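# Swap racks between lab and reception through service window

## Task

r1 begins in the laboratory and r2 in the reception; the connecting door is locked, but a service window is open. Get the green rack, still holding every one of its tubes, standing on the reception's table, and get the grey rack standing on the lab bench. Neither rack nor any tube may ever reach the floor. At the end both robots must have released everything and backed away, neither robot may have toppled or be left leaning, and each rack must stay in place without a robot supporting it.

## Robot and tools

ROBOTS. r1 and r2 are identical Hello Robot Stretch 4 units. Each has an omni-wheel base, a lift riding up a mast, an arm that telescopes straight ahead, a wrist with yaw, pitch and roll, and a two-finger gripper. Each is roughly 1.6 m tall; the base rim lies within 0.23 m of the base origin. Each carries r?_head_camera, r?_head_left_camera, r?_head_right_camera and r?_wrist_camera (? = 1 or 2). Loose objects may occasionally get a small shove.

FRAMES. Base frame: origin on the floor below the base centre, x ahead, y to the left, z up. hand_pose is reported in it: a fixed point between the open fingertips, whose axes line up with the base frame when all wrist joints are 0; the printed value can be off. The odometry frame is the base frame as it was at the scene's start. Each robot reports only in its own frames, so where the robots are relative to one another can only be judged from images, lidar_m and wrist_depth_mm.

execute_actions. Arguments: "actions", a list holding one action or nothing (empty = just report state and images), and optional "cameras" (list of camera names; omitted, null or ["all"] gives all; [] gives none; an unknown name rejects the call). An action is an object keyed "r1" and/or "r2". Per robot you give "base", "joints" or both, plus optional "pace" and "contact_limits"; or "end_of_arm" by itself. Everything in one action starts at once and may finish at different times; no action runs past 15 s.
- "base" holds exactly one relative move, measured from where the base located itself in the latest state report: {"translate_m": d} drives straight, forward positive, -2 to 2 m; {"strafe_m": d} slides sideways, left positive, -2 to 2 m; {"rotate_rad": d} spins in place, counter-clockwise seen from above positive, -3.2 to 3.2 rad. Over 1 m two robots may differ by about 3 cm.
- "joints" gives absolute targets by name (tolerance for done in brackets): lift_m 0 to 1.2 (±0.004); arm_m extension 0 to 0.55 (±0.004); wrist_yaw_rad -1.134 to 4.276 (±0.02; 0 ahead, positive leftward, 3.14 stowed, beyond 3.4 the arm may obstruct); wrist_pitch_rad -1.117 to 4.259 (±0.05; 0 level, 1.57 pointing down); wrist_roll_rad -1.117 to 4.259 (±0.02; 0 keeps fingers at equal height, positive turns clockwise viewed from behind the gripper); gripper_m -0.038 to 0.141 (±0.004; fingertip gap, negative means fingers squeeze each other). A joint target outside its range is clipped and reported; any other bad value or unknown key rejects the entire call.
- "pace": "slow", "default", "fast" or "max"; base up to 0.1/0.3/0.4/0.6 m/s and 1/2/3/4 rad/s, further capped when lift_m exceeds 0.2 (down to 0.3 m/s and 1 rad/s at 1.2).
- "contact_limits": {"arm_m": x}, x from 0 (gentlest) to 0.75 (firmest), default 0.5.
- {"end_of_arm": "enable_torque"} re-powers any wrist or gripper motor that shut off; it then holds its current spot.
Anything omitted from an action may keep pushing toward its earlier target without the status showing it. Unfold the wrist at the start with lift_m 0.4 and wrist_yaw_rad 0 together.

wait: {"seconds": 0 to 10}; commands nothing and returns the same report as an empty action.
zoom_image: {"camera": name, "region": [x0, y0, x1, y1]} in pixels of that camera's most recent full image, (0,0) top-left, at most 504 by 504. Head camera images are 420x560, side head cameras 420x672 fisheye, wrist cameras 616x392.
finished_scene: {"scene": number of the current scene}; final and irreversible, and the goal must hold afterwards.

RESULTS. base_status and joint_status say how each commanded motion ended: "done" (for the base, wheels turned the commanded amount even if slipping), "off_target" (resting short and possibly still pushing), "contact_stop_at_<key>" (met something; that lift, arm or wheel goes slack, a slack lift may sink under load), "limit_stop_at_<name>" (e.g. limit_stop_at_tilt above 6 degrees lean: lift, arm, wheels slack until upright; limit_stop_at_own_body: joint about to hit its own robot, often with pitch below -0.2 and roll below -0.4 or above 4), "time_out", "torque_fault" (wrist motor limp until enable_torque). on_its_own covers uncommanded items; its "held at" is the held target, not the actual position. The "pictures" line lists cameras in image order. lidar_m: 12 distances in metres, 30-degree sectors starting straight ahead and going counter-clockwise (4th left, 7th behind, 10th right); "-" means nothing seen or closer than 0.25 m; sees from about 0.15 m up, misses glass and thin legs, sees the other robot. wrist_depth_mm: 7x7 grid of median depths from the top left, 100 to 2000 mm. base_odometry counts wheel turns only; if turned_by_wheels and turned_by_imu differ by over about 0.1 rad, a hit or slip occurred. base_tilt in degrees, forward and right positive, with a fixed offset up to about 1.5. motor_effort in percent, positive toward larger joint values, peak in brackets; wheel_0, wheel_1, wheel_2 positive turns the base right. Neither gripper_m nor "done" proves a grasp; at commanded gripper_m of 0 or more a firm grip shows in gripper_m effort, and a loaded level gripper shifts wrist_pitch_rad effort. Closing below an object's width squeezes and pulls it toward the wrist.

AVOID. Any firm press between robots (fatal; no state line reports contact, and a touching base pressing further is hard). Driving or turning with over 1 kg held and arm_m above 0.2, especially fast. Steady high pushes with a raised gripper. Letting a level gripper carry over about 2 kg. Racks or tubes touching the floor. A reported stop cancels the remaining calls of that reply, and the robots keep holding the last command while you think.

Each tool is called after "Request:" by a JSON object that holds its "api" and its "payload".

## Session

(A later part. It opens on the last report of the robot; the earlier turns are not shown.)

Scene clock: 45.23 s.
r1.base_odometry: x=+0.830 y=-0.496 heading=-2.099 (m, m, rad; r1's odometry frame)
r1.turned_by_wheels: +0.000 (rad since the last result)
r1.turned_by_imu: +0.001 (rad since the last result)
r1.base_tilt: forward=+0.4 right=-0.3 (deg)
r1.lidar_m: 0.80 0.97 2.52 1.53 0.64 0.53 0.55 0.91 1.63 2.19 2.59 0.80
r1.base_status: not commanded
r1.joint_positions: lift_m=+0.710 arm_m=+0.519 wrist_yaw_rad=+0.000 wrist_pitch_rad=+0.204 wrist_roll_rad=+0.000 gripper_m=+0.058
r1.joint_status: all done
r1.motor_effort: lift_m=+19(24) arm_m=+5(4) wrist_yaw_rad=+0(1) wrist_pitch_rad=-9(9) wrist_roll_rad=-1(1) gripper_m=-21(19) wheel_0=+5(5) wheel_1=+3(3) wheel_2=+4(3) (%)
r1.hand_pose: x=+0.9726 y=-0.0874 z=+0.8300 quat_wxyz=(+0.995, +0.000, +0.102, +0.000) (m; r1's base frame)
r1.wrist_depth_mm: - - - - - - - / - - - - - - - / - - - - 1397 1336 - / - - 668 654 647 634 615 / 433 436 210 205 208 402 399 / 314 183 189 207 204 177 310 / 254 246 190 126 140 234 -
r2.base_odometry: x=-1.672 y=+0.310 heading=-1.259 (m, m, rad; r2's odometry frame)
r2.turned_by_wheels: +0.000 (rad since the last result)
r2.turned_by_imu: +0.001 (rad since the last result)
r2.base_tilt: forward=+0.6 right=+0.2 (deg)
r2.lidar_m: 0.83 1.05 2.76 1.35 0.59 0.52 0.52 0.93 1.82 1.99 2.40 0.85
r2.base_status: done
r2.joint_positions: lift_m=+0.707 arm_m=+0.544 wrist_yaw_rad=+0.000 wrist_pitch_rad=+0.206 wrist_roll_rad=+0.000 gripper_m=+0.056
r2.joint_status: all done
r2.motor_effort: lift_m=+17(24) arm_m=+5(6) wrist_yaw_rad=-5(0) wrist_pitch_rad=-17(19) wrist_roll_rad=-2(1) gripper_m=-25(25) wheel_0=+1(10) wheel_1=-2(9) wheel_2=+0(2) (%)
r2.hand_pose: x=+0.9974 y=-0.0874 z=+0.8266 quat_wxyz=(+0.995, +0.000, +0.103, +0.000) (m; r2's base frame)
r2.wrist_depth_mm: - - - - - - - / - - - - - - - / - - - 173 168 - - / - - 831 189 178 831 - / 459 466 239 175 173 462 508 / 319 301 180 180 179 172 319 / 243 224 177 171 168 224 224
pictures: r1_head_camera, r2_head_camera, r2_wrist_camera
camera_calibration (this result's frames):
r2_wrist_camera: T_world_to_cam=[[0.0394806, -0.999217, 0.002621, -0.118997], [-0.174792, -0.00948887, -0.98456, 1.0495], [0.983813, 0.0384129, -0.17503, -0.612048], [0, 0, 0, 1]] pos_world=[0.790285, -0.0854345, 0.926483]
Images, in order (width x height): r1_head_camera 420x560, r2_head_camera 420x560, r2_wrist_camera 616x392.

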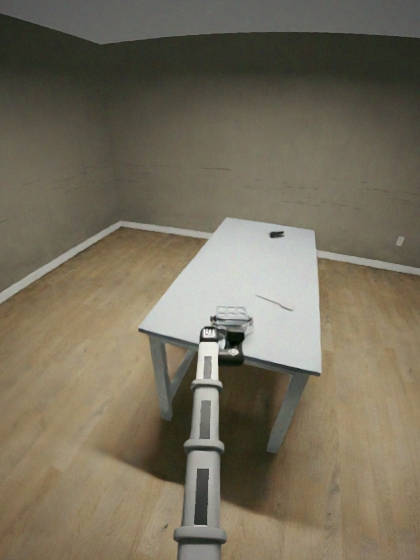

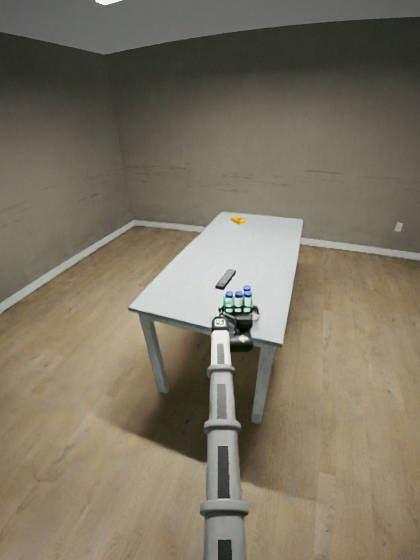

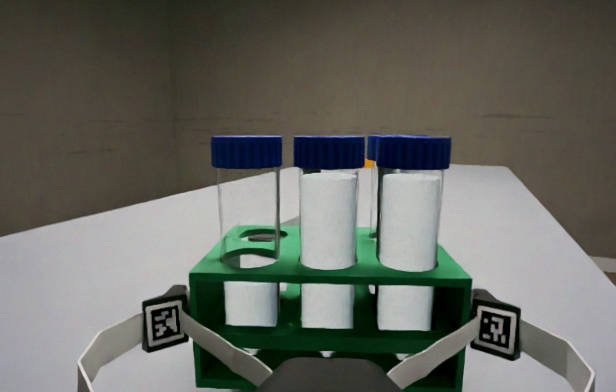

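Request:
{"api": "execute_actions", "payload": {"actions": [{"r1":{"joints":{"lift_m":0.68}},"r2":{"base":{"translate_m":0.02},"joints":{"lift_m":0.677}}}], "cameras": []}}

Request:
{"api": "execute_actions", "payload": {"actions": [{"r1":{"joints":{"gripper_m":0.141}},"r2":{"joints":{"gripper_m":0.141}}}], "cameras": ["r1_wrist_camera","r2_wrist_camera"]}}

Request:
{"api": "execute_actions", "payload": {"actions": [{"r1":{"joints":{"arm_m":0.0},"pace":"max"},"r2":{"joints":{"arm_m":0.0},"pace":"max"}}], "cameras": ["r1_head_camera","r1_wrist_camera","r2_head_camera","r2_wrist_camera"]}}

Scene clock: 46.30 s.
r1.base_odometry: x=+0.830 y=-0.496 heading=-2.099 (m, m, rad; r1's odometry frame)
r1.turned_by_wheels: +0.000 (rad since the last result)
r1.turned_by_imu: +0.000 (rad since the last result)
r1.base_tilt: forward=+0.4 right=-0.3 (deg)
r1.lidar_m: 0.80 0.98 2.53 1.53 0.63 0.56 0.55 0.92 1.60 2.21 2.58 0.80
r1.base_status: not commanded
r1.joint_positions: lift_m=+0.680 arm_m=+0.519 wrist_yaw_rad=+0.000 wrist_pitch_rad=+0.204 wrist_roll_rad=+0.000 gripper_m=+0.058
r1.joint_status: all done
r1.motor_effort: lift_m=+19(16) arm_m=+5(5) wrist_yaw_rad=-1(0) wrist_pitch_rad=-10(10) wrist_roll_rad=-1(1) gripper_m=-20(21) wheel_0=+5(5) wheel_1=+3(3) wheel_2=+3(4) (%)
r1.hand_pose: x=+0.9726 y=-0.0874 z=+0.8000 quat_wxyz=(+0.995, +0.000, +0.102, +0.000) (m; r1's base frame)
r1.wrist_depth_mm: - - - - - - - / - - - - - - - / - - - 1160 1138 1098 - / - 634 559 535 525 521 508 / 357 357 210 205 207 332 329 / 257 183 190 208 203 177 254 / 208 202 190 125 140 194 -
r2.base_odometry: x=-1.666 y=+0.291 heading=-1.258 (m, m, rad; r2's odometry frame)
r2.turned_by_wheels: +0.000 (rad since the last result)
r2.turned_by_imu: +0.001 (rad since the last result)
r2.base_tilt: forward=+0.8 right=+0.0 (deg)
r2.lidar_m: 0.81 1.00 2.72 1.36 0.61 0.53 0.51 0.95 1.85 1.98 2.41 0.80
r2.base_status: done
r2.joint_positions: lift_m=+0.677 arm_m=+0.544 wrist_yaw_rad=+0.000 wrist_pitch_rad=+0.206 wrist_roll_rad=+0.000 gripper_m=+0.056
r2.joint_status: all done
r2.motor_effort: lift_m=+17(17) arm_m=+6(6) wrist_yaw_rad=-3(3) wrist_pitch_rad=-18(17) wrist_roll_rad=-2(2) gripper_m=-25(24) wheel_0=+2(5) wheel_1=+3(5) wheel_2=+0(9) (%)
r2.hand_pose: x=+0.9974 y=-0.0874 z=+0.7965 quat_wxyz=(+0.995, +0.000, +0.103, +0.000) (m; r2's base frame)
r2.wrist_depth_mm: - - - - - - - / - - - - - - - / - - - 172 169 - - / - 661 668 189 180 668 - / 373 373 240 175 172 375 373 / 258 244 180 180 179 172 259 / 197 181 176 171 168 181 180
pictures: none
No camera images: the call's "cameras" was empty. Leave "cameras" out to get every camera's image.

Scene clock: 48.17 s.
r1.base_odometry: x=+0.830 y=-0.496 heading=-2.099 (m, m, rad; r1's odometry frame)
r1.turned_by_wheels: +0.000 (rad since the last result)
r1.turned_by_imu: +0.001 (rad since the last result)
r1.base_tilt: forward=+0.5 right=-0.3 (deg)
r1.lidar_m: 0.80 0.95 2.53 1.53 0.64 0.55 0.53 0.92 1.62 2.21 2.56 0.79
r1.base_status: not commanded
r1.joint_positions: lift_m=+0.680 arm_m=+0.519 wrist_yaw_rad=+0.000 wrist_pitch_rad=+0.203 wrist_roll_rad=+0.000 gripper_m=+0.141
r1.joint_status: all done
r1.motor_effort: lift_m=+19(19) arm_m=+5(5) wrist_yaw_rad=-1(0) wrist_pitch_rad=-5(8) wrist_roll_rad=-1(1) gripper_m=+0(19) wheel_0=+5(5) wheel_1=+3(3) wheel_2=+3(3) (%)
r1.hand_pose: x=+0.9727 y=-0.0874 z=+0.8003 quat_wxyz=(+0.995, +0.000, +0.101, +0.000) (m; r1's base frame)
r1.wrist_depth_mm: - - - - - - - / - - - - - - - / - - - 1205 1138 1138 - / - 647 559 544 539 525 508 / 359 359 237 233 227 334 332 / 259 247 204 204 202 200 244 / 209 202 208 145 204 197 -
r2.base_odometry: x=-1.666 y=+0.291 heading=-1.258 (m, m, rad; r2's odometry frame)
r2.turned_by_wheels: +0.000 (rad since the last result)
r2.turned_by_imu: +0.000 (rad since the last result)
r2.base_tilt: forward=+0.5 right=+0.1 (deg)
r2.lidar_m: 0.83 1.02 2.73 1.36 0.61 0.52 0.56 0.95 1.86 1.94 2.41 0.84
r2.base_status: not commanded
r2.joint_positions: lift_m=+0.677 arm_m=+0.544 wrist_yaw_rad=+0.000 wrist_pitch_rad=+0.202 wrist_roll_rad=+0.000 gripper_m=+0.141
r2.joint_status: all done
r2.motor_effort: lift_m=+18(17) arm_m=+5(5) wrist_yaw_rad=-1(2) wrist_pitch_rad=-9(18) wrist_roll_rad=-3(1) gripper_m=+0(25) wheel_0=+2(2) wheel_1=+2(2) wheel_2=+0(0) (%)
r2.hand_pose: x=+0.9976 y=-0.0874 z=+0.7975 quat_wxyz=(+0.995, +0.000, +0.101, +0.000) (m; r2's base frame)
r2.wrist_depth_mm: - - - - - - - / - - - - - - - / - - - - - - - / - 699 699 210 195 707 - / 384 384 255 198 192 387 387 / 265 249 197 201 198 190 266 / 202 193 201 144 196 193 202
pictures: r1_wrist_camera, r2_wrist_camera
camera_calibration (this result's frames):
r1_wrist_camera: T_world_to_cam=[[0.0495942, -0.998585, -0.0192003, -0.104809], [-0.254695, 0.00594382, -0.967003, 1.06958], [0.965749, 0.052848, -0.254039, -0.50083], [0, 0, 0, 1]] pos_world=[0.761291, -0.0845498, 0.905048]
r2_wrist_camera: T_world_to_cam=[[0.0392009, -0.999228, 0.00275095, -0.11883], [-0.171526, -0.00944133, -0.985134, 1.01811], [0.984399, 0.0381463, -0.171764, -0.620544], [0, 0, 0, 1]] pos_world=[0.790154, -0.0854549, 0.896713]
Images, in order (width x height): r1_wrist_camera 616x392, r2_wrist_camera 616x392.

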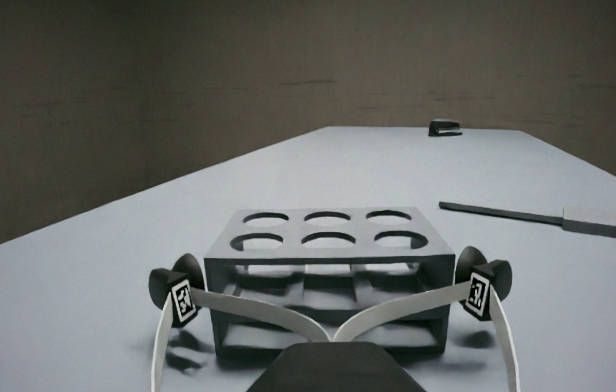

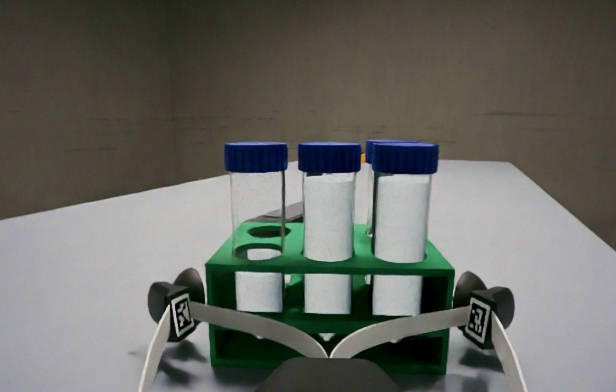

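Scene clock: 50.20 s.
r1.base_odometry: x=+0.830 y=-0.496 heading=-2.099 (m, m, rad; r1's odometry frame)
r1.turned_by_wheels: +0.000 (rad since the last result)
r1.turned_by_imu: +0.001 (rad since the last result)
r1.base_tilt: forward=+0.4 right=-0.3 (deg)
r1.lidar_m: 0.81 0.95 2.53 1.54 0.65 0.55 0.55 0.93 1.63 2.20 2.60 0.80
r1.base_status: not commanded
r1.joint_positions: lift_m=+0.680 arm_m=+0.001 wrist_yaw_rad=+0.000 wrist_pitch_rad=+0.202 wrist_roll_rad=+0.000 gripper_m=+0.141
r1.joint_status: all done
r1.motor_effort: lift_m=+19(19) arm_m=-4(5) wrist_yaw_rad=+0(1) wrist_pitch_rad=-5(6) wrist_roll_rad=-1(1) gripper_m=+0(1) wheel_0=+5(5) wheel_1=+3(3) wheel_2=+3(3) (%)
r1.hand_pose: x=+0.4543 y=-0.0875 z=+0.8004 quat_wxyz=(+0.995, +0.000, +0.101, +0.000) (m; r1's base frame)
r1.wrist_depth_mm: - - - - - - - / - - - - - - - / - - - 1008 1182 1537 - / - - 707 654 615 574 - / - - - - - 574 - / 1756 1618 866 1618 1537 580 1576 / 1397 1308 1138 145 1366 668 1308
r2.base_odometry: x=-1.666 y=+0.291 heading=-1.258 (m, m, rad; r2's odometry frame)
r2.turned_by_wheels: +0.000 (rad since the last result)
r2.turned_by_imu: +0.001 (rad since the last result)
r2.base_tilt: forward=+0.5 right=+0.0 (deg)
r2.lidar_m: 0.80 1.00 2.73 1.35 0.62 0.53 0.55 0.92 1.85 1.96 2.41 0.80
r2.base_status: not commanded
r2.joint_positions: lift_m=+0.677 arm_m=+0.001 wrist_yaw_rad=+0.000 wrist_pitch_rad=+0.202 wrist_roll_rad=+0.000 gripper_m=+0.141
r2.joint_status: all done
r2.motor_effort: lift_m=+17(17) arm_m=-5(6) wrist_yaw_rad=-4(5) wrist_pitch_rad=-7(9) wrist_roll_rad=-2(2) gripper_m=-3(0) wheel_0=+2(1) wheel_1=+2(2) wheel_2=+0(0) (%)
r2.hand_pose: x=+0.4549 y=-0.0875 z=+0.7975 quat_wxyz=(+0.995, +0.000, +0.101, +0.000) (m; r2's base frame)
r2.wrist_depth_mm: - - - - - - - / - - - - - - - / - - - - - - - / - 854 778 715 723 - - / - - - - 627 - - / 1808 904 213 1808 640 198 1808 / 1366 1308 1397 144 654 1336 1397
pictures: r1_head_camera, r1_wrist_camera, r2_head_camera, r2_wrist_camera
camera_calibration (this result's frames):
r1_wrist_camera: T_world_to_cam=[[0.049169, -0.998606, -0.0191879, -0.0790357], [-0.25445, 0.00605333, -0.967067, 0.937559], [0.965835, 0.0524321, -0.253798, -0.000391541], [0, 0, 0, 1]] pos_world=[0.242826, -0.0845804, 0.905066]
r2_wrist_camera: T_world_to_cam=[[0.0390357, -0.999234, 0.0027641, -0.0975379], [-0.171448, -0.00942286, -0.985148, 0.925014], [0.984419, 0.037982, -0.171685, -0.0863581], [0, 0, 0, 1]] pos_world=[0.247412, -0.0854669, 0.896719]
Images, in order (width x height): r1_head_camera 420x560, r1_wrist_camera 616x392, r2_head_camera 420x560, r2_wrist_camera 616x392.

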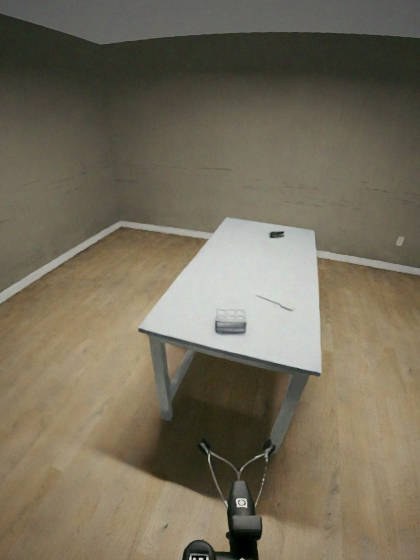

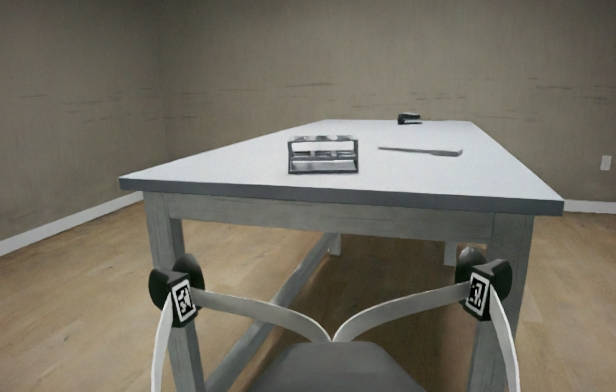

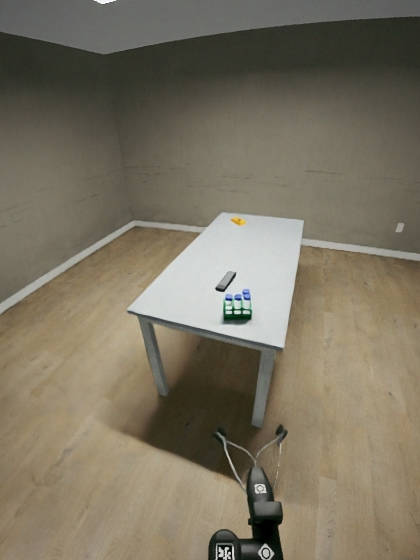

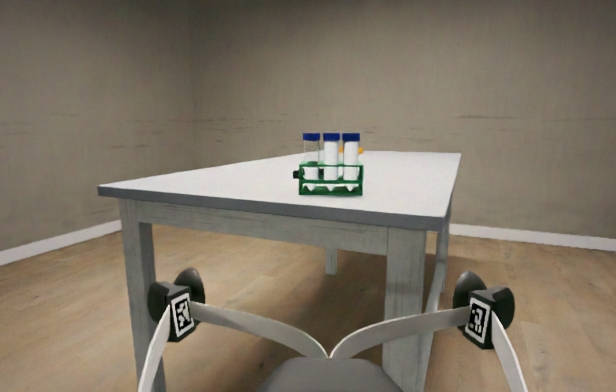

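Request:
{"api": "finished_scene", "payload": {"scene": 2}}

The scene is finished: the task was done.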